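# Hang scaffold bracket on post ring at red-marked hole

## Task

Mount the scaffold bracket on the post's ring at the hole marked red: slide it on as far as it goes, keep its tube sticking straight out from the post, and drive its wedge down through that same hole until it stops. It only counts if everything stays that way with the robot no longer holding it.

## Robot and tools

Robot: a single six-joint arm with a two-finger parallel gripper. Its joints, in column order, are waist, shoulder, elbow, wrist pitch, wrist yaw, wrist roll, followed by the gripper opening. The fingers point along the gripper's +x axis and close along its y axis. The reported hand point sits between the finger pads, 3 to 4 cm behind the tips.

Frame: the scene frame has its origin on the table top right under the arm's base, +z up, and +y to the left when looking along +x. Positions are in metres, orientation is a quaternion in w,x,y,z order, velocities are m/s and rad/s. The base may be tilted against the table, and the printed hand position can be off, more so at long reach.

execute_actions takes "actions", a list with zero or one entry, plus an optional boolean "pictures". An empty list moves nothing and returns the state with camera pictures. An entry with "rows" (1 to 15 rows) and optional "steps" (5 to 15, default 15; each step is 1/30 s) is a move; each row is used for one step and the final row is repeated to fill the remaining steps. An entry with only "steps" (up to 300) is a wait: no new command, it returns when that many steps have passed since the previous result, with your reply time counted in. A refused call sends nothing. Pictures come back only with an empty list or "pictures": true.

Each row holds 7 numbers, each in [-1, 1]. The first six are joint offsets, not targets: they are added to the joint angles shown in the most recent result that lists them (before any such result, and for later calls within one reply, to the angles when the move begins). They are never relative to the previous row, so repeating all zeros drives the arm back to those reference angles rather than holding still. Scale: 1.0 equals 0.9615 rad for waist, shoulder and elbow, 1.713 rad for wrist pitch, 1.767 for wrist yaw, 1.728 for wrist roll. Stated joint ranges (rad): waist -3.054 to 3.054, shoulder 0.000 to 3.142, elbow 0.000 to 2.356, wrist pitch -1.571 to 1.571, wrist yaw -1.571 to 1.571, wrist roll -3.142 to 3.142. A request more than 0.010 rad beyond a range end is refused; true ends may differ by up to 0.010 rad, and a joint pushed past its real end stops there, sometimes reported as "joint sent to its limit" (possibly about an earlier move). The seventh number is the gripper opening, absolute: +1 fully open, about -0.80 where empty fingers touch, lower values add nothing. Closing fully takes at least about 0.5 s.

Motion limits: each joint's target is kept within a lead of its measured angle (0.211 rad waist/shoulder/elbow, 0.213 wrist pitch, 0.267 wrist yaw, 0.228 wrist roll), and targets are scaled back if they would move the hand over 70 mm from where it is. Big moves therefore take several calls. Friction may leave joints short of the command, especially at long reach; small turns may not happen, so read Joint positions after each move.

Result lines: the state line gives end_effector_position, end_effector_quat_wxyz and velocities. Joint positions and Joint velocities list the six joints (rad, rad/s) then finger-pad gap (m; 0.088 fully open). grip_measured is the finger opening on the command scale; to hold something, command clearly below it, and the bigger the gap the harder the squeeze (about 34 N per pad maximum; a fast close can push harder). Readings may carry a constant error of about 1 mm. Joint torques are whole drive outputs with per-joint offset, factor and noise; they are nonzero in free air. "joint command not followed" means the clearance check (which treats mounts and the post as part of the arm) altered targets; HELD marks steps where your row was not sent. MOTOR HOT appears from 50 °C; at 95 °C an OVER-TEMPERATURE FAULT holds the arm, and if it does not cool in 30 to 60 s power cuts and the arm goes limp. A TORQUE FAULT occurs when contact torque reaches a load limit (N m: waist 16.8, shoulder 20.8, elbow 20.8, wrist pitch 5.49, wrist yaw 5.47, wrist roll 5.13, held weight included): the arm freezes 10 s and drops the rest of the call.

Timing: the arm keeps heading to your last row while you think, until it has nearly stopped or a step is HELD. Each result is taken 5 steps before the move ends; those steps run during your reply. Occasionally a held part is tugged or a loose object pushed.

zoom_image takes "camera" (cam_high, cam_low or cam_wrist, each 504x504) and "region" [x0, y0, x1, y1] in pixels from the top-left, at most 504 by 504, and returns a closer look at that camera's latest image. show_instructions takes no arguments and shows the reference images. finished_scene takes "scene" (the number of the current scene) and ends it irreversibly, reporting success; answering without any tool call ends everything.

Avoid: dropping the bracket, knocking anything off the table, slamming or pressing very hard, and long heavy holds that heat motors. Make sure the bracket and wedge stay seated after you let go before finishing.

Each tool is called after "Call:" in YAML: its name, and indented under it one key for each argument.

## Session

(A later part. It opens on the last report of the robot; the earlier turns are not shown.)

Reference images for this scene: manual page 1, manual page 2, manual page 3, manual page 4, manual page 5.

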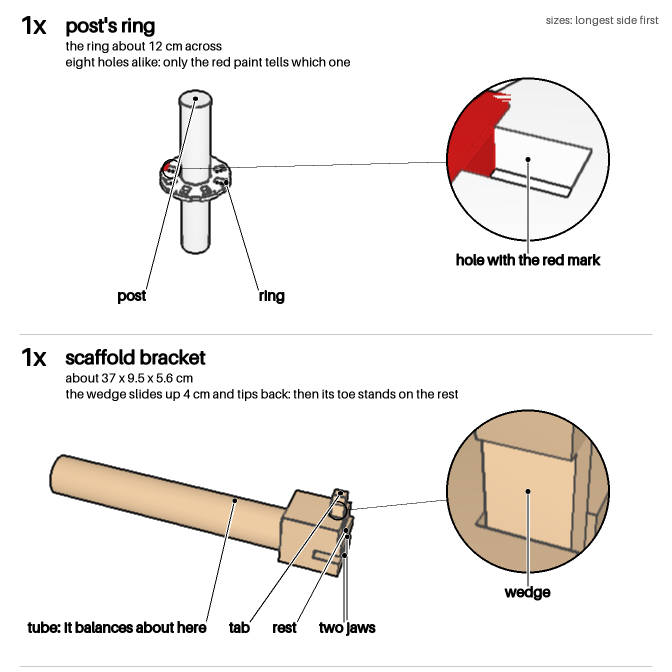

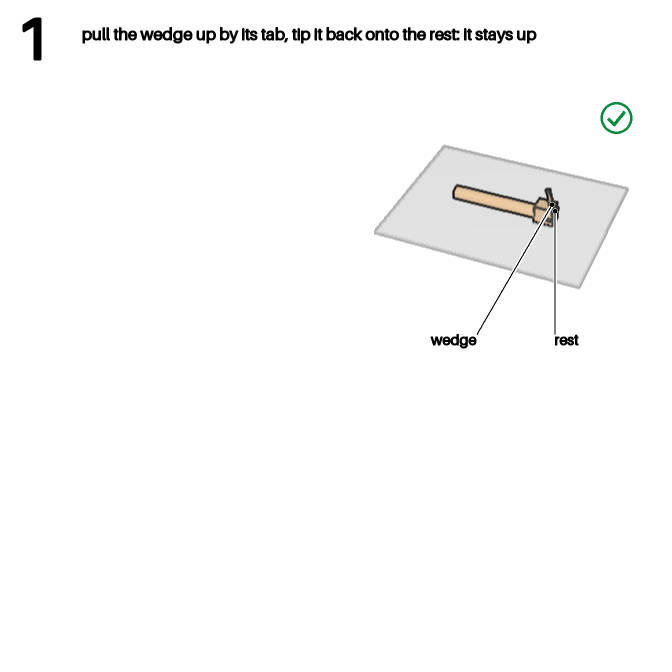

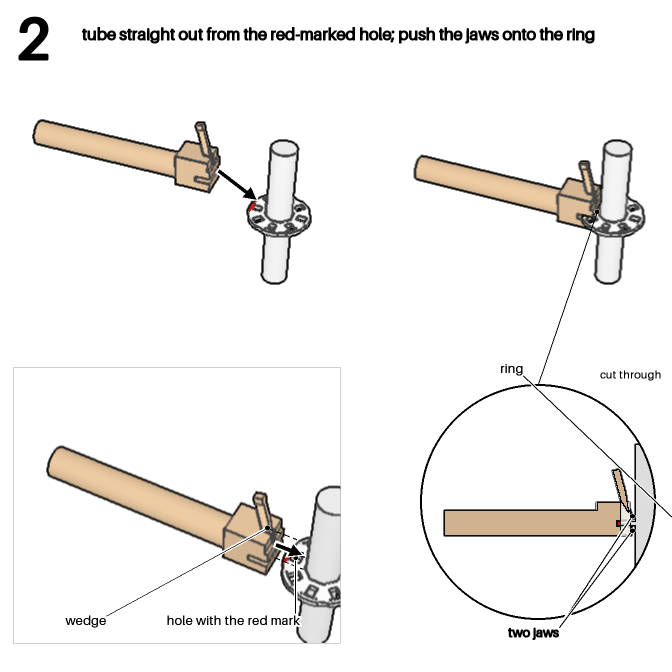

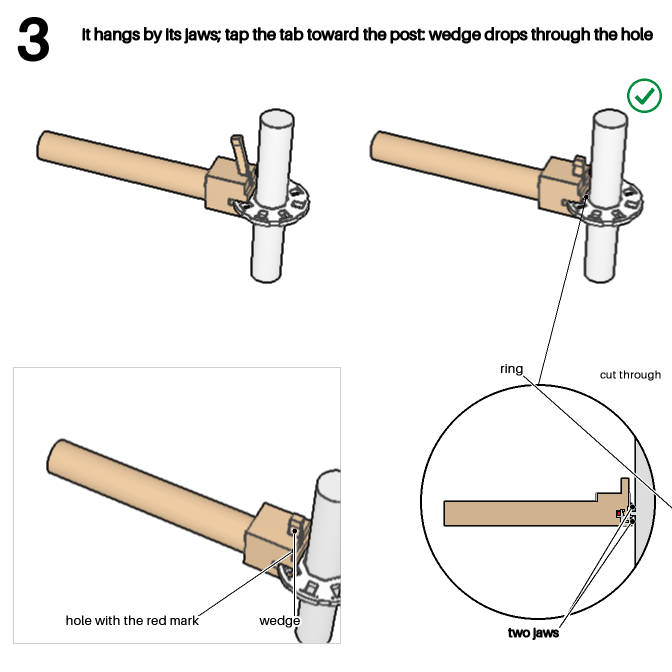

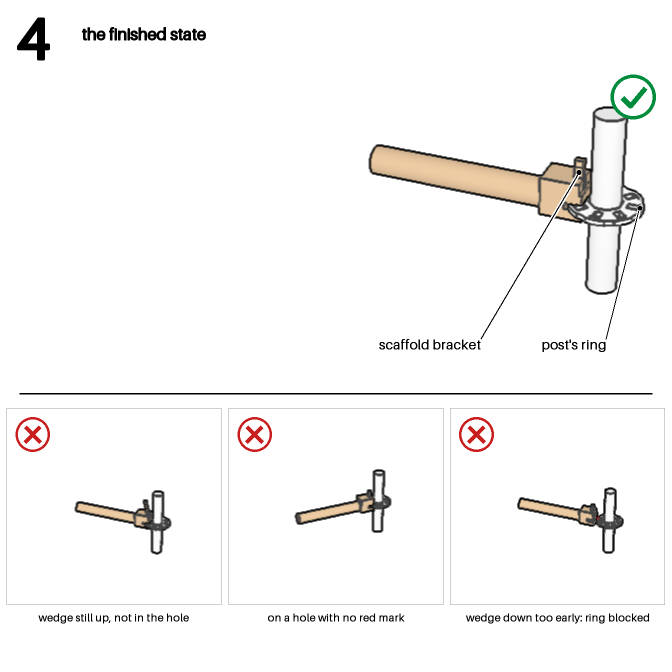

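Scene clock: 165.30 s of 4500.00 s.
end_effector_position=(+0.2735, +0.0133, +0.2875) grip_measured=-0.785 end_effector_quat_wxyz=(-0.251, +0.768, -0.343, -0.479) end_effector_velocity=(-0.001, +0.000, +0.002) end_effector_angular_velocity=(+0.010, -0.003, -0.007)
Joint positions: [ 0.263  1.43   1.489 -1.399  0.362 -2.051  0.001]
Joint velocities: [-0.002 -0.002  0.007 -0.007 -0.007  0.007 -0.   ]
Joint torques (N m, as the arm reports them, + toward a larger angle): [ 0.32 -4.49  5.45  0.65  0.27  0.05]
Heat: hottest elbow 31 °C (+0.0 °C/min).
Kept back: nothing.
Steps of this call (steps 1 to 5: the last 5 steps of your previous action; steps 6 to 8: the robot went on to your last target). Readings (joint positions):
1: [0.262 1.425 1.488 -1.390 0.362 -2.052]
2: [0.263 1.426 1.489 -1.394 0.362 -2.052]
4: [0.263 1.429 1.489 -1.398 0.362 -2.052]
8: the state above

Call:
execute_actions:
  actions:
    - {"rows": [[-0.014,0.073,-0.134,-0.047,-0.259,0.042,0.7]], "steps": 15}

Call:
execute_actions:
  actions:
    - {"steps": 20}
  pictures: true

Scene clock: 165.83 s of 4500.00 s.
end_effector_position=(+0.2321, +0.0671, +0.2254) grip_measured=+0.172 end_effector_quat_wxyz=(-0.329, +0.607, -0.301, -0.658) end_effector_velocity=(-0.021, +0.028, +0.014) end_effector_angular_velocity=(+0.223, +0.042, -0.022)
Joint positions: [ 0.253  1.503  1.364 -1.475 -0.075 -1.982  0.047]
Joint velocities: [-0.007 -0.056 -0.007 -0.037 -0.227  0.007  0.175]
Joint torques (N m, as the arm reports them, + toward a larger angle): [-0.35 -5.62  4.27  0.16 -0.31  0.05]
Heat: hottest elbow 31 °C (+0.0 °C/min).
Steps of this call (steps 1 to 6: the robot went on to your last target; steps 7 to 16: the first 10 steps of this action). Readings (joint positions):
7: [0.259 1.437 1.478 -1.405 0.313 -2.034]
8: [0.255 1.441 1.458 -1.429 0.229 -2.016]
10: [0.253 1.466 1.406 -1.464 0.078 -1.998]
14: [0.253 1.505 1.365 -1.472 -0.055 -1.984]
16: the state above

Scene clock: 166.50 s of 4500.00 s.
end_effector_position=(+0.2311, +0.0694, +0.2259) grip_measured=+0.700 end_effector_quat_wxyz=(-0.334, +0.602, -0.297, -0.662) end_effector_velocity=(-0.003, -0.000, +0.001) end_effector_angular_velocity=(+0.007, +0.003, +0.005)
Joint positions: [ 0.252  1.502  1.364 -1.477 -0.093 -1.981  0.073]
Joint velocities: [-0.002 -0.007 -0.002 -0.007 -0.007 -0.007  0.   ]
Joint torques (N m, as the arm reports them, + toward a larger angle): [-0.33 -5.83  4.15  0.15 -0.34  0.06]
Heat: hottest elbow 31 °C (+0.0 °C/min).
Kept back: nothing.
Steps of this call (steps 1 to 5: the last 5 steps of your previous action; steps 6 to 20: the robot went on to your last target). Readings (joint positions):
1: [0.253 1.503 1.364 -1.476 -0.081 -1.982]
2: [0.253 1.502 1.364 -1.476 -0.084 -1.981]
4: [0.252 1.502 1.364 -1.476 -0.089 -1.981]
8: [0.252 1.502 1.364 -1.477 -0.092 -1.981]
20: the state above

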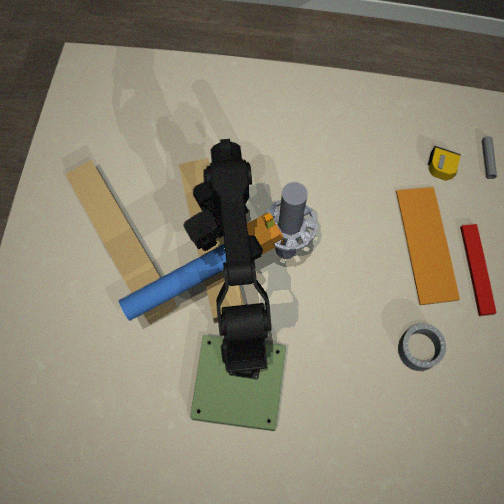

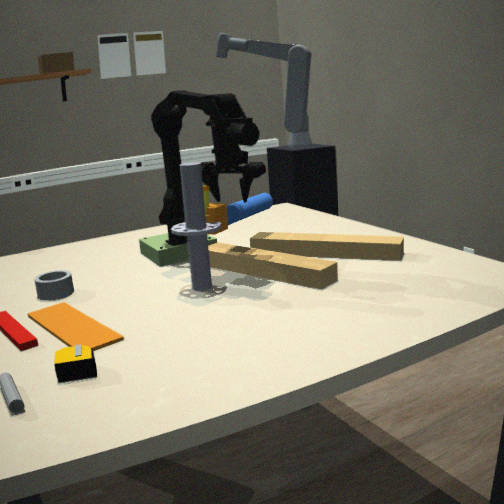

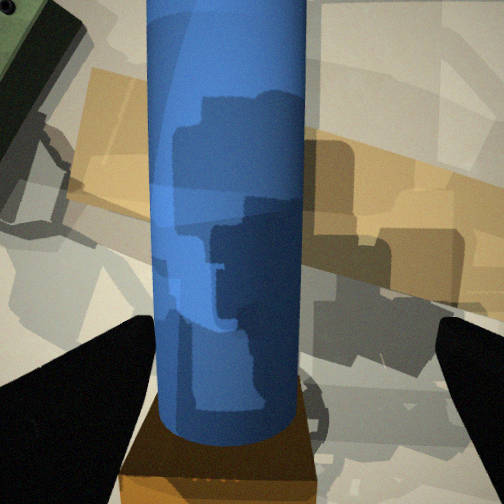

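Call:
execute_actions:
  actions:
    - {"rows": [[0.004,-0.03,-0.024,-0.003,0,0.003,0.7],[0.004,-0.058,-0.046,-0.006,0,0.005,0.7],[0.004,-0.058,-0.046,-0.006,0,0.005,0.7],[0.004,-0.058,-0.046,-0.006,0,0.005,0.7],[0.004,-0.058,-0.046,-0.006,0,0.005,0.7],[0.004,-0.062,-0.1,0.03,0,0.005,0.7],[0.004,-0.066,-0.15,0.055,0,0.005,0.7],[0.004,-0.07,-0.2,0.08,0,0.005,0.7]], "steps": 15}

Call:
execute_actions:
  actions:
    - {"steps": 10}
  pictures: true

Scene clock: 167.57 s of 4500.00 s.
end_effector_position=(+0.2202, +0.0670, +0.2045) grip_measured=+0.700 end_effector_quat_wxyz=(-0.340, +0.607, -0.294, -0.655) end_effector_velocity=(-0.067, -0.016, -0.185) end_effector_angular_velocity=(-0.086, +0.388, +0.001)
Joint positions: [ 0.253  1.437  1.222 -1.379 -0.093 -1.974  0.073]
Joint velocities: [-0.007  0.042 -0.701  0.344 -0.007 -0.007 -0.   ]
Joint torques (N m, as the arm reports them, + toward a larger angle): [ 0.25 -5.52  4.84  0.75 -0.22  0.06]
Heat: hottest elbow 31 °C (+0.0 °C/min).
Steps of this call (steps 1 to 15: the robot went on to your last target; steps 16 to 22: nothing new was sent; steps 23 to 32: the first 10 steps of this action). Readings (joint positions):
23: [0.252 1.499 1.362 -1.477 -0.093 -1.980]
24: [0.252 1.491 1.355 -1.477 -0.093 -1.978]
26: [0.252 1.471 1.338 -1.485 -0.093 -1.976]
30: [0.253 1.440 1.276 -1.416 -0.093 -1.974]
32: the state above

Scene clock: 167.90 s of 4500.00 s.
end_effector_position=(+0.2193, +0.0669, +0.1937) grip_measured=+0.700 end_effector_quat_wxyz=(-0.339, +0.604, -0.296, -0.658) end_effector_velocity=(+0.003, -0.001, -0.001) end_effector_angular_velocity=(-0.002, -0.020, +0.020)
Joint positions: [ 0.253  1.44   1.181 -1.344 -0.093 -1.974  0.073]
Joint velocities: [-0.002 -0.002 -0.007  0.022  0.007 -0.022 -0.001]
Joint torques (N m, as the arm reports them, + toward a larger angle): [ 0.26 -5.66  3.72  0.63 -0.2   0.05]
Heat: hottest elbow 31 °C (+0.0 °C/min).
Kept back: nothing.
Steps of this call (steps 1 to 5: the last 5 steps of your previous action; steps 6 to 10: the robot went on to your last target). Readings (joint positions):
1: [0.253 1.439 1.202 -1.369 -0.093 -1.974]
2: [0.253 1.439 1.190 -1.362 -0.093 -1.974]
4: [0.253 1.439 1.182 -1.352 -0.093 -1.974]
8: [0.253 1.440 1.181 -1.345 -0.093 -1.974]
10: the state above

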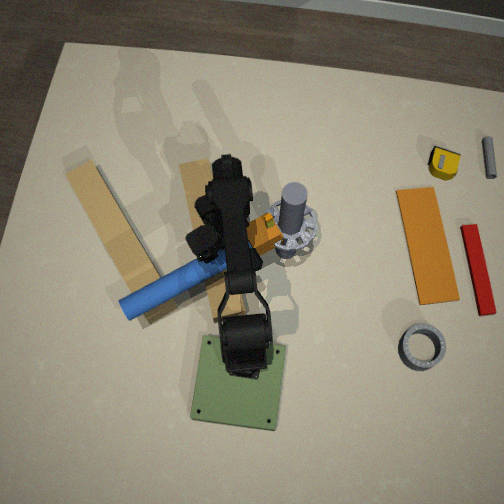

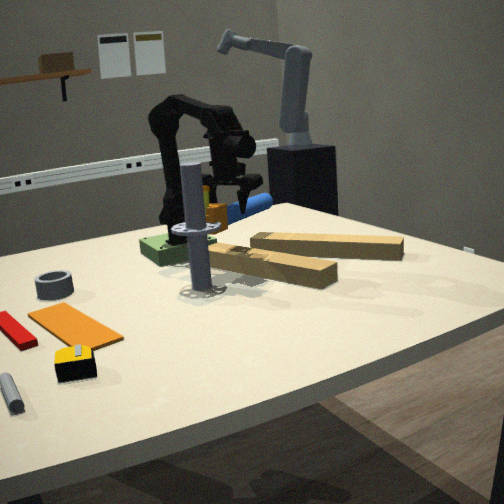

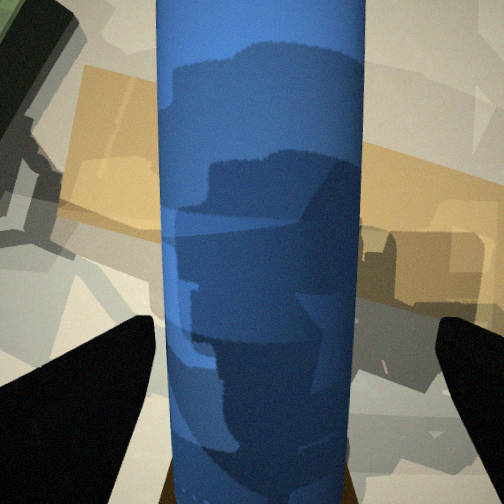

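Call:
execute_actions:
  actions:
    - {"rows": [[-0.006,-0.015,-0.012,-0.002,0,-0.004,0.7],[-0.0125,-0.03,-0.024,-0.003,0,-0.007,0.7],[-0.0125,-0.03,-0.024,-0.003,0,-0.007,0.7],[-0.0125,-0.03,-0.065,0.016,0,-0.007,0.7],[-0.0125,-0.03,-0.105,0.036,0,-0.007,0.7],[-0.0125,-0.03,-0.147,0.055,0,-0.007,0.7]], "steps": 15}

Call:
execute_actions:
  actions:
    - {"steps": 8}
  pictures: true

Scene clock: 168.60 s of 4500.00 s.
end_effector_position=(+0.2070, +0.0620, +0.1680) grip_measured=+0.700 end_effector_quat_wxyz=(-0.334, +0.598, -0.301, -0.663) end_effector_velocity=(-0.033, -0.006, -0.059) end_effector_angular_velocity=(-0.022, +0.127, +0.010)
Joint positions: [ 0.244  1.412  1.055 -1.267 -0.093 -1.984  0.073]
Joint velocities: [ 0.002  0.002 -0.237  0.11  -0.007 -0.007 -0.   ]
Joint torques (N m, as the arm reports them, + toward a larger angle): [-0.34 -4.96  4.64  0.77 -0.2  -0.08]
Heat: hottest elbow 31 °C (+0.0 °C/min).
Steps of this call (steps 1 to 11: the robot went on to your last target; steps 12 to 21: the first 10 steps of this action). Readings (joint positions):
12: [0.253 1.438 1.180 -1.343 -0.093 -1.974]
13: [0.252 1.435 1.177 -1.343 -0.093 -1.976]
15: [0.248 1.425 1.165 -1.340 -0.093 -1.980]
19: [0.244 1.411 1.082 -1.278 -0.093 -1.983]
21: the state above

Scene clock: 168.87 s of 4500.00 s.
end_effector_position=(+0.2084, +0.0622, +0.1662) grip_measured=+0.700 end_effector_quat_wxyz=(-0.336, +0.601, -0.299, -0.661) end_effector_velocity=(-0.002, -0.001, +0.000) end_effector_angular_velocity=(+0.006, +0.008, -0.000)
Joint positions: [ 0.244  1.412  1.048 -1.253 -0.093 -1.984  0.073]
Joint velocities: [-0.007 -0.002 -0.002 -0.007 -0.007 -0.007 -0.   ]
Joint torques (N m, as the arm reports them, + toward a larger angle): [-0.33 -4.99  3.62  0.58 -0.21 -0.09]
Heat: hottest elbow 31 °C (+0.0 °C/min).
Kept back: nothing.
Steps of this call (steps 1 to 5: the last 5 steps of your previous action; steps 6 to 8: the robot went on to your last target). Readings (joint positions):
1: [0.244 1.412 1.050 -1.263 -0.093 -1.984]
2: [0.244 1.412 1.049 -1.259 -0.093 -1.984]
4: [0.244 1.412 1.049 -1.254 -0.093 -1.984]
8: the state above

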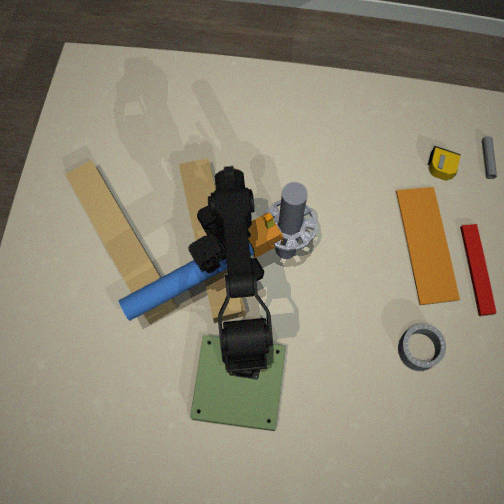

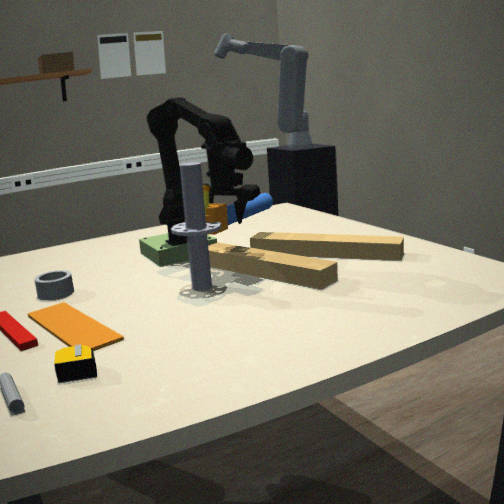

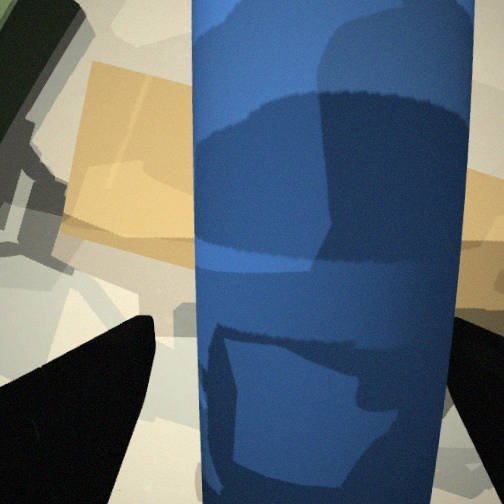

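Call:
execute_actions:
  actions:
    - {"rows": [[0.008,0.019,0.015,0.002,0,0.004,0.7],[0.008,0.019,0.015,0.002,0,0.004,0.7],[0.008,0.019,0.015,0.002,0,0.004,0.7],[0.008,0.019,0.015,0.002,0,0.004,0.7],[0.008,0.019,0.015,0.002,0,0.004,0.4],[0.008,0.019,0.015,0.002,0,0.004,0.2],[0.008,0.019,0.015,0.002,0,0.004,0.0],[0.008,0.019,0.015,0.002,0,0.004,-0.3],[0.008,0.019,0.015,0.002,0,0.004,-0.6]], "steps": 15}

Call:
execute_actions:
  actions:
    - {"steps": 15}
  pictures: true

Call:
zoom_image:
  camera: "cam_high"
  region: [240, 190, 320, 270]

Scene clock: 169.47 s of 4500.00 s.
end_effector_position=(+0.2103, +0.0640, +0.1652) grip_measured=+0.211 end_effector_quat_wxyz=(-0.335, +0.600, -0.299, -0.662) end_effector_velocity=(-0.002, -0.002, -0.000) end_effector_angular_velocity=(-0.008, +0.005, +0.005)
Joint positions: [ 0.249  1.424  1.054 -1.249 -0.094 -1.979  0.049]
Joint velocities: [-0.002 -0.002 -0.002 -0.007  0.007 -0.007 -0.   ]
Joint torques (N m, as the arm reports them, + toward a larger angle): [ 0.22 -4.09  5.23  0.34 -0.13  0.06]
Heat: hottest elbow 31 °C (+0.0 °C/min).
Steps of this call (steps 1 to 8: the robot went on to your last target; steps 9 to 18: the first 10 steps of this action). Readings (joint positions):
9: [0.244 1.413 1.048 -1.252 -0.093 -1.984]
10: [0.245 1.415 1.049 -1.252 -0.093 -1.984]
12: [0.247 1.420 1.051 -1.252 -0.093 -1.981]
16: [0.249 1.423 1.053 -1.252 -0.093 -1.980]
18: the state above

Scene clock: 169.97 s of 4500.00 s.
end_effector_position=(+0.2103, +0.0640, +0.1652) grip_measured=+0.211 end_effector_quat_wxyz=(-0.335, +0.600, -0.299, -0.662) end_effector_velocity=(-0.002, +0.000, -0.001) end_effector_angular_velocity=(+0.005, +0.013, +0.005)
Joint positions: [ 0.249  1.424  1.054 -1.249 -0.094 -1.979  0.049]
Joint velocities: [-0.002  0.002 -0.002 -0.007 -0.007 -0.007  0.   ]
Joint torques (N m, as the arm reports them, + toward a larger angle): [ 0.24 -4.07  5.24  0.34 -0.15  0.07]
Heat: hottest elbow 31 °C (+0.0 °C/min).
Kept back: nothing.
Steps of this call (steps 1 to 5: the last 5 steps of your previous action; steps 6 to 15: the robot went on to your last target). Readings (joint positions):
1: [0.249 1.424 1.054 -1.249 -0.094 -1.979]
2: [0.249 1.424 1.054 -1.249 -0.094 -1.979]
4: [0.249 1.424 1.054 -1.249 -0.094 -1.979]
8: [0.249 1.424 1.054 -1.249 -0.094 -1.979]
15: the state above
The arm was judged still, so your last target was given up. Only a new action makes it travel on or press farther. Fingers that are still opening or closing keep moving.

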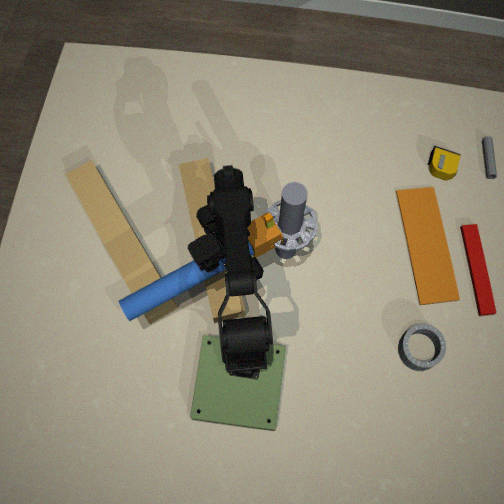

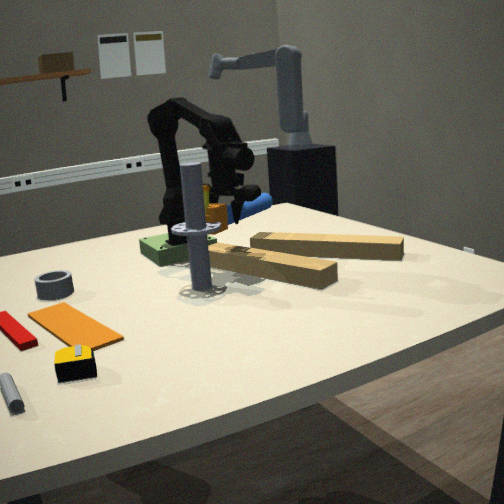

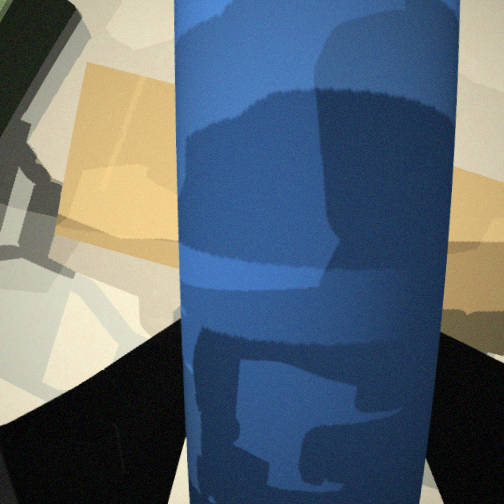

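Region (240, 190, 320, 270) of cam_high's 504x504 image, scaled by 6.300, with more detail than that image has.

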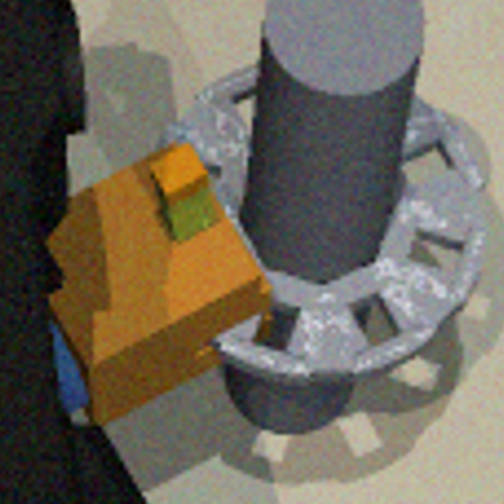

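Call:
execute_actions:
  actions:
    - {"rows": [[0,0,0.008,-0.004,0,0,-0.6],[0,0,0.016,-0.008,0,0,-0.6],[0,0,0.016,-0.008,0,0,-0.6],[-0.0015,-0.004,0.013,-0.008,0,-0.001,-0.6],[-0.003,-0.008,0.01,-0.009,0,-0.002,-0.6],[-0.0045,-0.011,0.007,-0.009,0,-0.003,-0.6],[-0.006,-0.015,0.004,-0.01,0,-0.004,-0.6],[-0.0075,-0.019,0.001,-0.01,0,-0.005,-0.6],[-0.009,-0.023,-0.002,-0.011,0,-0.005,-0.6],[-0.011,-0.027,-0.005,-0.011,0,-0.006,-0.6],[-0.0125,-0.03,-0.008,-0.012,0,-0.007,-0.6]], "steps": 15}

Call:
execute_actions:
  actions:
    - {"steps": 12}
  pictures: true

Call:
zoom_image:
  camera: "cam_high"
  region: [240, 190, 320, 270]

Scene clock: 170.67 s of 4500.00 s.
end_effector_position=(+0.2094, +0.0634, +0.1661) grip_measured=+0.211 end_effector_quat_wxyz=(-0.332, +0.601, -0.296, -0.664) end_effector_velocity=(-0.016, -0.009, +0.001) end_effector_angular_velocity=(+0.007, +0.020, +0.068)
Joint positions: [ 0.247  1.42   1.055 -1.255 -0.094 -1.99   0.049]
Joint velocities: [-0.027 -0.046 -0.037 -0.037 -0.007 -0.095 -0.   ]
Joint torques (N m, as the arm reports them, + toward a larger angle): [-0.69 -7.03  4.21 -0.41 -0.19  0.13]
Heat: hottest elbow 31 °C (+0.0 °C/min).
Steps of this call (steps 1 to 11: nothing new was sent; steps 12 to 21: the first 10 steps of this action). Readings (joint positions):
12: [0.249 1.424 1.054 -1.249 -0.094 -1.979]
13: [0.249 1.424 1.055 -1.249 -0.094 -1.979]
15: [0.249 1.424 1.055 -1.250 -0.094 -1.980]
19: [0.249 1.422 1.055 -1.252 -0.095 -1.982]
21: the state above

Scene clock: 171.07 s of 4500.00 s.
end_effector_position=(+0.2062, +0.0615, +0.1663) grip_measured=+0.211 end_effector_quat_wxyz=(-0.331, +0.600, -0.297, -0.665) end_effector_velocity=(-0.002, +0.000, +0.000) end_effector_angular_velocity=(+0.007, +0.007, +0.019)
Joint positions: [ 0.242  1.41   1.047 -1.262 -0.094 -1.997  0.049]
Joint velocities: [-0.002 -0.002 -0.002 -0.007 -0.007 -0.022  0.   ]
Joint torques (N m, as the arm reports them, + toward a larger angle): [-0.66 -6.53  4.5  -0.24 -0.22  0.14]
Heat: hottest elbow 31 °C (+1.0 °C/min).
Kept back: nothing.
Steps of this call (steps 1 to 5: the last 5 steps of your previous action; steps 6 to 12: the robot went on to your last target). Readings (joint positions):
1: [0.246 1.418 1.053 -1.257 -0.094 -1.993]
2: [0.245 1.416 1.051 -1.258 -0.094 -1.995]
4: [0.244 1.412 1.048 -1.261 -0.094 -1.996]
8: [0.243 1.410 1.047 -1.262 -0.094 -1.996]
12: the state above

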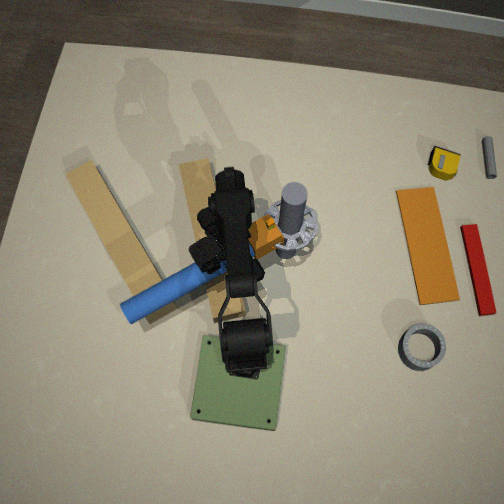

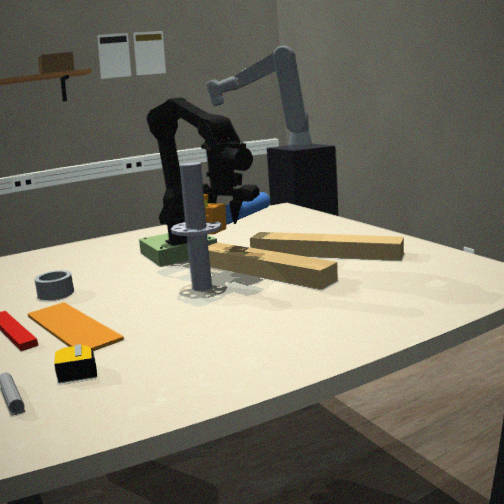

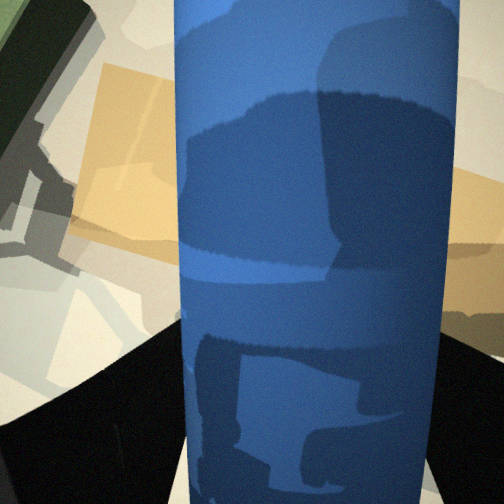

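Region (240, 190, 320, 270) of cam_high's 504x504 image, scaled by 6.300, with more detail than that image has.

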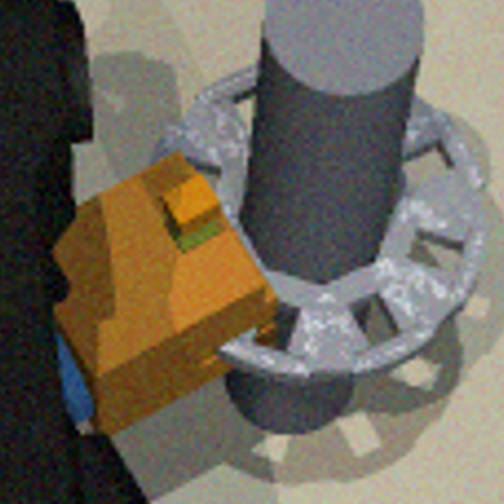

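The wedge dropped. Checking the low view.

Call:
zoom_image:
  camera: "cam_low"
  region: [150, 150, 270, 260]

Region (150, 150, 270, 260) of cam_low's 504x504 image, scaled by 4.200, with more detail than that image has; it fills the top 462 rows of this view, and the rest is white.

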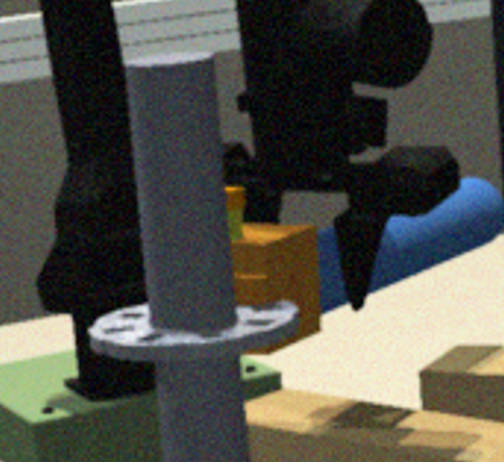

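Call:
execute_actions:
  actions:
    - {"rows": [[-0.005,0.024,0.02,0.002,0,-0.003,-0.6],[-0.012,0.028,0.023,0.002,0,-0.007,-0.6],[-0.02,0.032,0.026,0.003,0,-0.011,-0.6],[-0.028,0.036,0.03,0.003,0,-0.016,-0.6]], "steps": 12}

Call:
execute_actions:
  actions:
    - {"steps": 10}
  pictures: true

Call:
zoom_image:
  camera: "cam_low"
  region: [150, 150, 270, 260]

Call:
zoom_image:
  camera: "cam_high"
  region: [240, 190, 320, 270]

Scene clock: 171.63 s of 4500.00 s.
end_effector_position=(+0.2067, +0.0614, +0.1651) grip_measured=+0.211 end_effector_quat_wxyz=(-0.332, +0.591, -0.295, -0.674) end_effector_velocity=(+0.002, +0.000, -0.004) end_effector_angular_velocity=(+0.032, +0.035, +0.007)
Joint positions: [ 0.229  1.428  1.055 -1.271 -0.111 -2.012  0.049]
Joint velocities: [-0.027  0.037  0.012 -0.007 -0.037 -0.037 -0.001]
Joint torques (N m, as the arm reports them, + toward a larger angle): [-1.18 -3.3   6.15  1.29  0.56 -0.27]
Heat: hottest elbow 31 °C (+1.0 °C/min).
Steps of this call (steps 1 to 10: the robot went on to your last target; steps 11 to 17: the first 7 steps of this action). Readings (joint positions):
11: [0.242 1.413 1.047 -1.262 -0.094 -1.997]
12: [0.242 1.415 1.048 -1.264 -0.095 -1.997]
14: [0.236 1.421 1.052 -1.268 -0.102 -2.004]
17: the state above

Scene clock: 171.97 s of 4500.00 s.
end_effector_position=(+0.2067, +0.0614, +0.1649) grip_measured=+0.211 end_effector_quat_wxyz=(-0.332, +0.589, -0.295, -0.675) end_effector_velocity=(+0.004, +0.001, -0.001) end_effector_angular_velocity=(+0.011, -0.016, +0.004)
Joint positions: [ 0.227  1.43   1.056 -1.272 -0.114 -2.014  0.049]
Joint velocities: [-0.002  0.002 -0.002  0.022 -0.007 -0.007 -0.   ]
Joint torques (N m, as the arm reports them, + toward a larger angle): [-1.14 -3.2   6.26  1.43  0.65 -0.32]
Heat: hottest elbow 31 °C (+1.0 °C/min).
Kept back: nothing.
Steps of this call (steps 1 to 5: the last 5 steps of your previous action; steps 6 to 10: the robot went on to your last target). Readings (joint positions):
1: [0.228 1.429 1.055 -1.271 -0.112 -2.013]
2: [0.228 1.429 1.055 -1.272 -0.113 -2.013]
4: [0.228 1.430 1.056 -1.272 -0.113 -2.014]
8: [0.227 1.430 1.056 -1.272 -0.114 -2.014]
10: the state above

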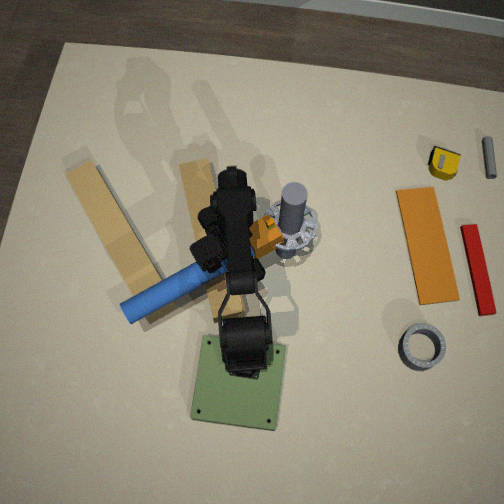

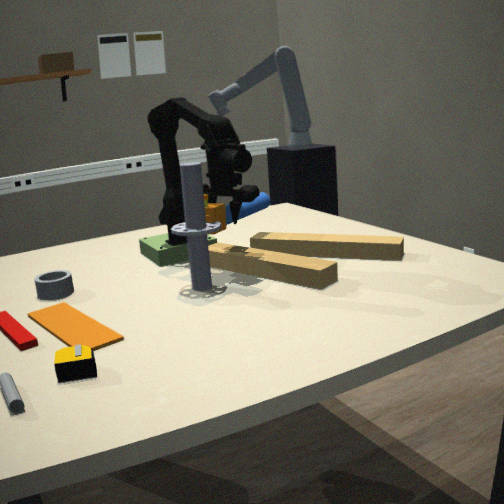

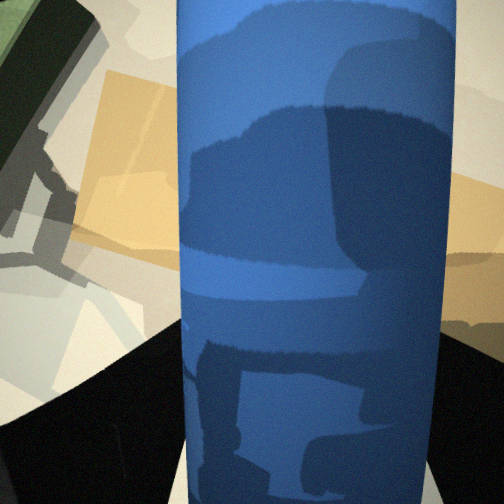

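Region (150, 150, 270, 260) of cam_low's 504x504 image, scaled by 4.200, with more detail than that image has; it fills the top 462 rows of this view, and the rest is white.

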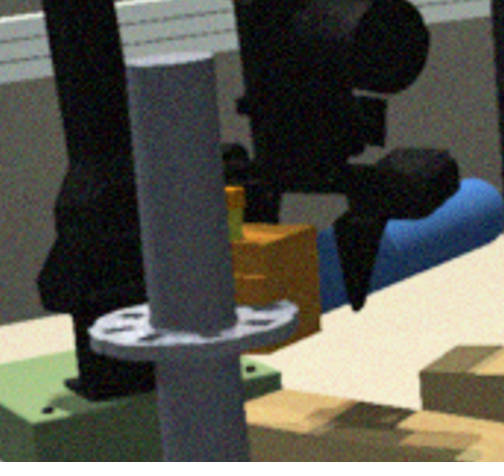

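Region (240, 190, 320, 270) of cam_high's 504x504 image, scaled by 6.300, with more detail than that image has.

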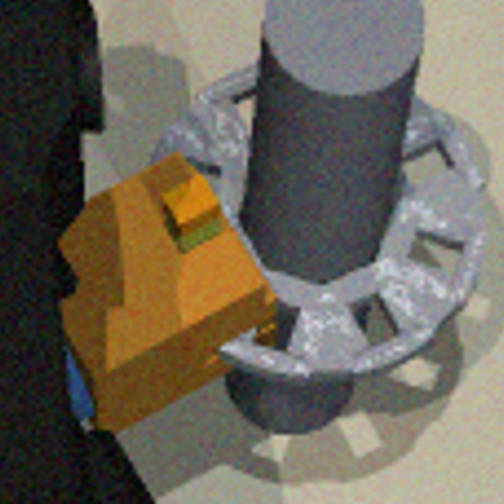

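Call:
execute_actions:
  actions:
    - {"rows": [[0.012,-0.004,0,0.004,0.006,0.008,0.6],[0.012,-0.004,0,0.004,0.006,0.008,0.6],[0.012,-0.004,0,0.004,0.006,0.008,0.6],[0.012,-0.004,0,0.004,0.006,0.008,0.6],[0.012,-0.004,0,0.004,0.006,0.008,0.6],[0.012,-0.004,0,0.004,0.006,0.008,0.6],[0.012,-0.004,0,0.004,0.006,0.008,0.6],[0.012,0.0,0.1,-0.04,0.006,0.008,0.6],[0.012,0.0,0.2,-0.08,0.006,0.008,0.6],[0.012,0.0,0.3,-0.11,0.006,0.008,0.6]], "steps": 15}

Call:
execute_actions:
  actions:
    - {"steps": 8}

Scene clock: 172.67 s of 4500.00 s.
end_effector_position=(+0.2092, +0.0623, +0.1864) grip_measured=+0.558 end_effector_quat_wxyz=(-0.328, +0.589, -0.300, -0.674) end_effector_velocity=(+0.109, +0.030, +0.388) end_effector_angular_velocity=(+0.105, -0.374, +0.003)
Joint positions: [ 0.236  1.439  1.149 -1.363 -0.105 -2.003  0.066]
Joint velocities: [ 0.012  0.056  1.609 -1.165 -0.022  0.007  0.178]
Joint torques (N m, as the arm reports them, + toward a larger angle): [ 0.26 -6.65  7.51  0.41 -0.16  0.07]
Heat: hottest elbow 31 °C (+1.0 °C/min).
Steps of this call (steps 1 to 11: the robot went on to your last target; steps 12 to 21: the first 10 steps of this action). Readings (joint positions):
12: [0.227 1.430 1.056 -1.272 -0.114 -2.014]
13: [0.228 1.430 1.056 -1.272 -0.112 -2.013]
15: [0.230 1.430 1.056 -1.272 -0.110 -2.011]
19: [0.234 1.431 1.068 -1.279 -0.105 -2.004]
21: the state above

Scene clock: 172.93 s of 4500.00 s.
end_effector_position=(+0.2259, +0.0659, +0.2360) grip_measured=+0.598 end_effector_quat_wxyz=(-0.352, +0.621, -0.274, -0.645) end_effector_velocity=(-0.017, -0.003, -0.010) end_effector_angular_velocity=(-0.023, +0.138, -0.009)
Joint positions: [ 0.236  1.424  1.335 -1.452 -0.105 -2.002  0.068]
Joint velocities: [-0.002  0.042 -0.002 -0.095 -0.007  0.007  0.001]
Joint torques (N m, as the arm reports them, + toward a larger angle): [ 0.21 -4.51  5.24  0.3  -0.15  0.06]
Heat: hottest elbow 31 °C (+1.0 °C/min).
Kept back: nothing.
Steps of this call (steps 1 to 5: the last 5 steps of your previous action; steps 6 to 8: the robot went on to your last target). Readings (joint positions):
1: [0.236 1.440 1.203 -1.391 -0.105 -2.003]
2: [0.236 1.437 1.253 -1.405 -0.105 -2.003]
4: [0.236 1.427 1.315 -1.429 -0.105 -2.002]
8: the state above

Call:
execute_actions:
  actions:
    - {"rows": [[-0.054,-0.076,0.081,0.038,0.263,-0.068,-1]], "steps": 15}

Call:
execute_actions:
  actions:
    - {"steps": 12}
  pictures: true

Call:
zoom_image:
  camera: "cam_low"
  region: [150, 130, 270, 250]

Scene clock: 173.50 s of 4500.00 s.
end_effector_position=(+0.2546, -0.0081, +0.2827) grip_measured=-0.561 end_effector_quat_wxyz=(-0.254, +0.761, -0.349, -0.484) end_effector_velocity=(+0.003, -0.024, +0.007) end_effector_angular_velocity=(-0.175, -0.015, +0.002)
Joint positions: [ 0.185  1.349  1.41  -1.392  0.339 -2.114  0.012]
Joint velocities: [-0.002  0.002 -0.002  0.007  0.168 -0.051 -0.175]
Joint torques (N m, as the arm reports them, + toward a larger angle): [-0.1  -4.41  4.89  1.1   0.3  -0.1 ]
Heat: hottest elbow 31 °C (+1.0 °C/min).
Steps of this call (steps 1 to 7: the robot went on to your last target; steps 8 to 17: the first 10 steps of this action). Readings (joint positions):
8: [0.235 1.417 1.344 -1.453 -0.056 -2.027]
9: [0.224 1.409 1.354 -1.431 0.030 -2.056]
11: [0.200 1.384 1.384 -1.402 0.183 -2.088]
15: [0.185 1.350 1.409 -1.394 0.320 -2.111]
17: the state above

Scene clock: 173.90 s of 4500.00 s.
end_effector_position=(+0.2553, -0.0106, +0.2835) grip_measured=-0.785 end_effector_quat_wxyz=(-0.248, +0.764, -0.354, -0.479) end_effector_velocity=(-0.003, -0.000, +0.000) end_effector_angular_velocity=(+0.004, +0.006, +0.006)
Joint positions: [ 0.185  1.35   1.41  -1.39   0.357 -2.118  0.001]
Joint velocities: [-0.002 -0.007 -0.002 -0.007 -0.007 -0.007 -0.   ]
Joint torques (N m, as the arm reports them, + toward a larger angle): [-0.16 -4.49  5.02  1.1   0.28 -0.09]
Heat: hottest elbow 31 °C (+1.0 °C/min).
Kept back: nothing.
Steps of this call (steps 1 to 5: the last 5 steps of your previous action; steps 6 to 12: the robot went on to your last target). Readings (joint positions):
1: [0.185 1.350 1.410 -1.391 0.344 -2.116]
2: [0.185 1.350 1.410 -1.390 0.348 -2.116]
4: [0.185 1.350 1.410 -1.390 0.353 -2.117]
8: [0.185 1.350 1.410 -1.390 0.356 -2.117]
12: the state above

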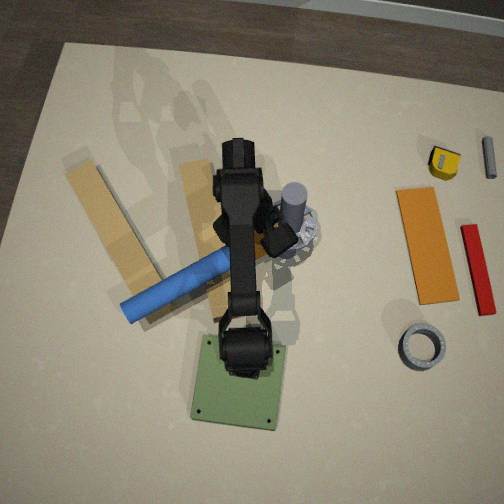

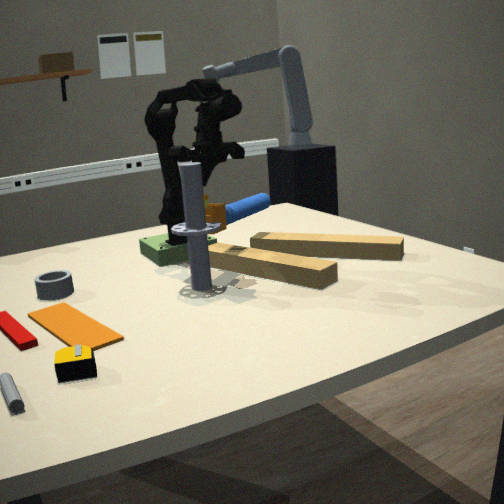

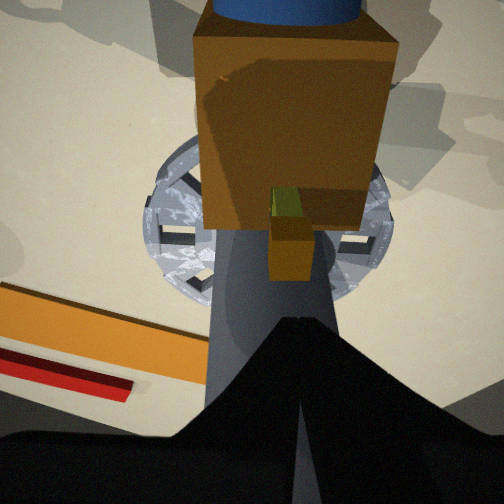

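Region (150, 130, 270, 250) of cam_low's 504x504 image, scaled by 4.200, with more detail than that image has.

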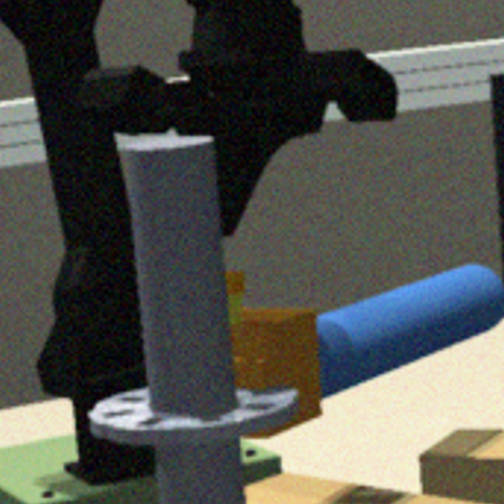

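Call:
execute_actions:
  actions:
    - {"rows": [[0.01,-0.008,-0.005,0,0,0.005,-1],[0.01,-0.008,-0.005,0,0,0.005,-1],[0.01,-0.017,-0.03,0.01,0,0.005,-1],[0.01,-0.026,-0.055,0.02,0,0.005,-1],[0.01,-0.035,-0.08,0.03,0,0.005,-1],[0.01,-0.043,-0.105,0.04,0,0.005,-1]], "steps": 14}

Call:
execute_actions:
  actions:
    - {"steps": 8}
  pictures: true

Call:
zoom_image:
  camera: "cam_low"
  region: [150, 130, 270, 250]

Scene clock: 174.63 s of 4500.00 s.
end_effector_position=(+0.2518, -0.0096, +0.2700) grip_measured=-0.785 end_effector_quat_wxyz=(-0.250, +0.765, -0.352, -0.477) end_effector_velocity=(-0.002, +0.000, -0.052) end_effector_angular_velocity=(+0.002, +0.040, -0.007)
Joint positions: [ 0.192  1.319  1.33  -1.337  0.357 -2.112  0.001]
Joint velocities: [-0.002 -0.027 -0.222  0.154 -0.007  0.007 -0.   ]
Joint torques (N m, as the arm reports them, + toward a larger angle): [ 0.2  -5.32  4.36  1.25  0.12  0.06]
Heat: hottest elbow 31 °C (+1.0 °C/min).
Steps of this call (steps 1 to 13: the robot went on to your last target; steps 14 to 22: the first 9 steps of this action). Readings (joint positions):
14: [0.186 1.350 1.410 -1.390 0.357 -2.117]
15: [0.187 1.350 1.410 -1.390 0.357 -2.116]
17: [0.190 1.344 1.399 -1.378 0.357 -2.114]
21: [0.192 1.320 1.339 -1.342 0.357 -2.112]
22: the state above

Scene clock: 174.90 s of 4500.00 s.
end_effector_position=(+0.2521, -0.0094, +0.2682) grip_measured=-0.785 end_effector_quat_wxyz=(-0.251, +0.766, -0.351, -0.476) end_effector_velocity=(-0.003, -0.000, +0.001) end_effector_angular_velocity=(+0.005, +0.001, +0.006)
Joint positions: [ 0.192  1.314  1.319 -1.325  0.357 -2.111  0.001]
Joint velocities: [-0.002 -0.012 -0.002 -0.007 -0.007 -0.007 -0.   ]
Joint torques (N m, as the arm reports them, + toward a larger angle): [ 0.24 -5.1   3.95  1.12  0.14  0.05]
Heat: hottest elbow 31 °C (+1.0 °C/min).
Kept back: nothing.
Steps of this call (steps 1 to 5: the last 5 steps of your previous action; steps 6 to 8: the robot went on to your last target). Readings (joint positions):
1: [0.192 1.318 1.325 -1.332 0.357 -2.111]
2: [0.192 1.318 1.322 -1.329 0.357 -2.111]
4: [0.192 1.317 1.319 -1.327 0.357 -2.111]
8: the state above

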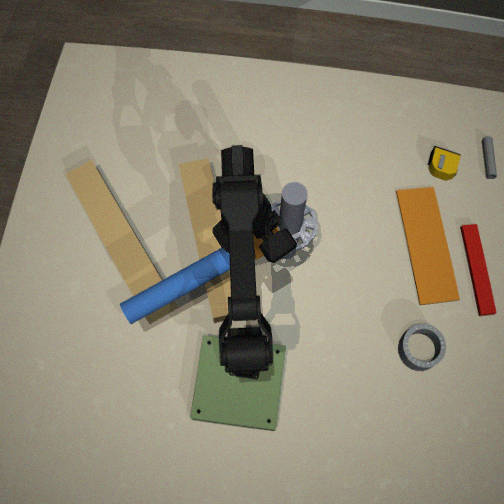

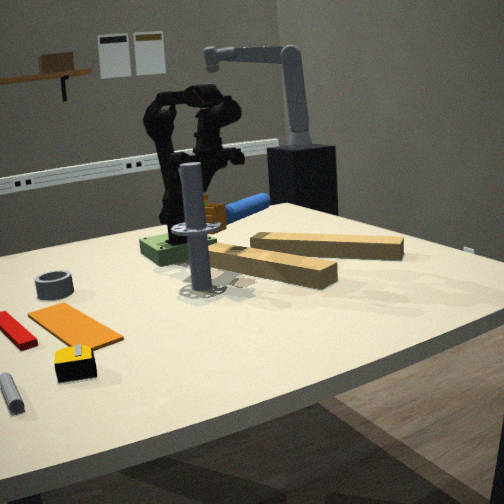

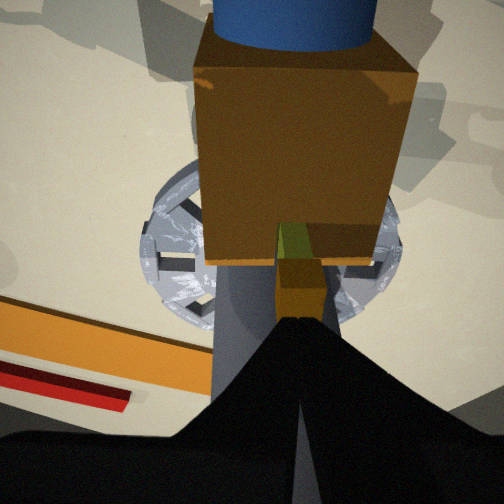

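Region (150, 130, 270, 250) of cam_low's 504x504 image, scaled by 4.200, with more detail than that image has.

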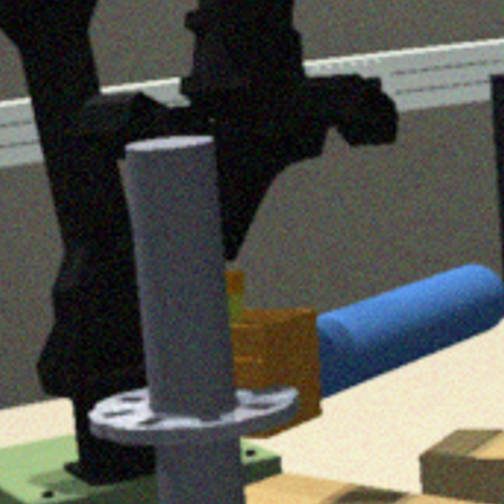

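Call:
execute_actions:
  actions:
    - {"rows": [[0,-0.021,-0.062,0,0,0,-1]], "steps": 15}
  pictures: true

Scene clock: 175.63 s of 4500.00 s.
end_effector_position=(+0.2454, -0.0105, +0.2604) grip_measured=-0.785 end_effector_quat_wxyz=(-0.246, +0.763, -0.354, -0.482) end_effector_velocity=(+0.000, -0.001, +0.001) end_effector_angular_velocity=(+0.011, -0.013, -0.012)
Joint positions: [ 0.193  1.297  1.278 -1.32   0.358 -2.111  0.001]
Joint velocities: [-0.007 -0.007 -0.002  0.007 -0.007  0.007 -0.   ]
Joint torques (N m, as the arm reports them, + toward a larger angle): [-0.09 -4.5   3.02  0.58  0.09 -0.02]
Heat: hottest elbow 31 °C (+1.0 °C/min).
Steps of this call (steps 1 to 12: the robot went on to your last target; steps 13 to 22: the first 10 steps of this action). Readings (joint positions):
13: [0.192 1.311 1.311 -1.320 0.357 -2.111]
14: [0.192 1.306 1.299 -1.318 0.357 -2.111]
16: [0.193 1.301 1.282 -1.321 0.358 -2.111]
20: [0.193 1.297 1.278 -1.320 0.358 -2.111]
22: the state above

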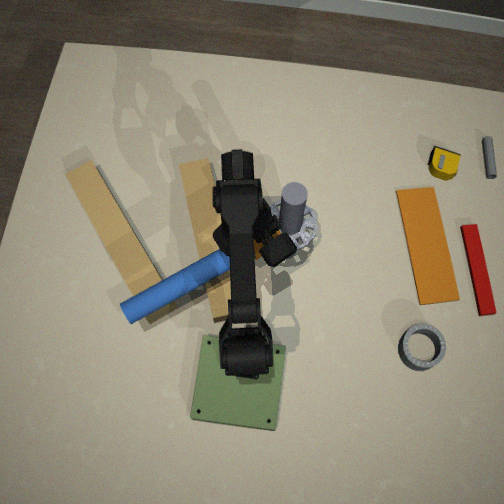

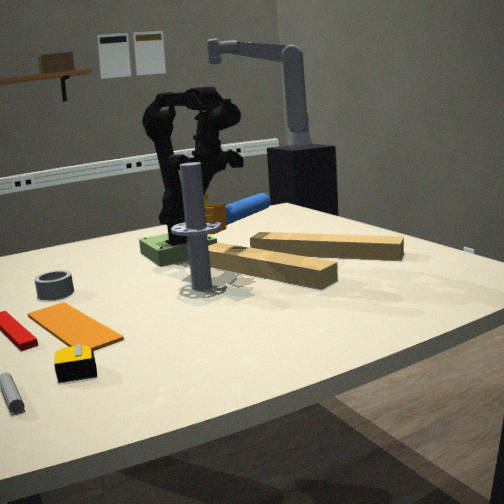

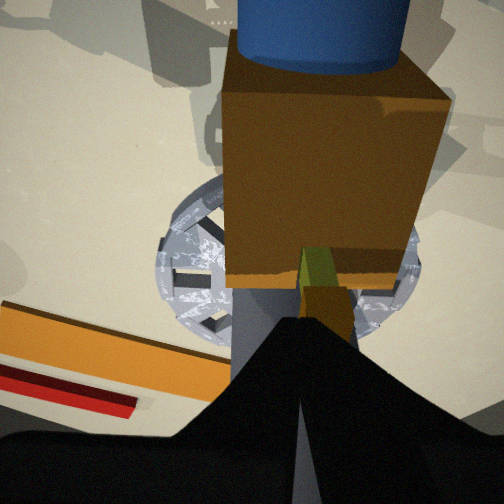

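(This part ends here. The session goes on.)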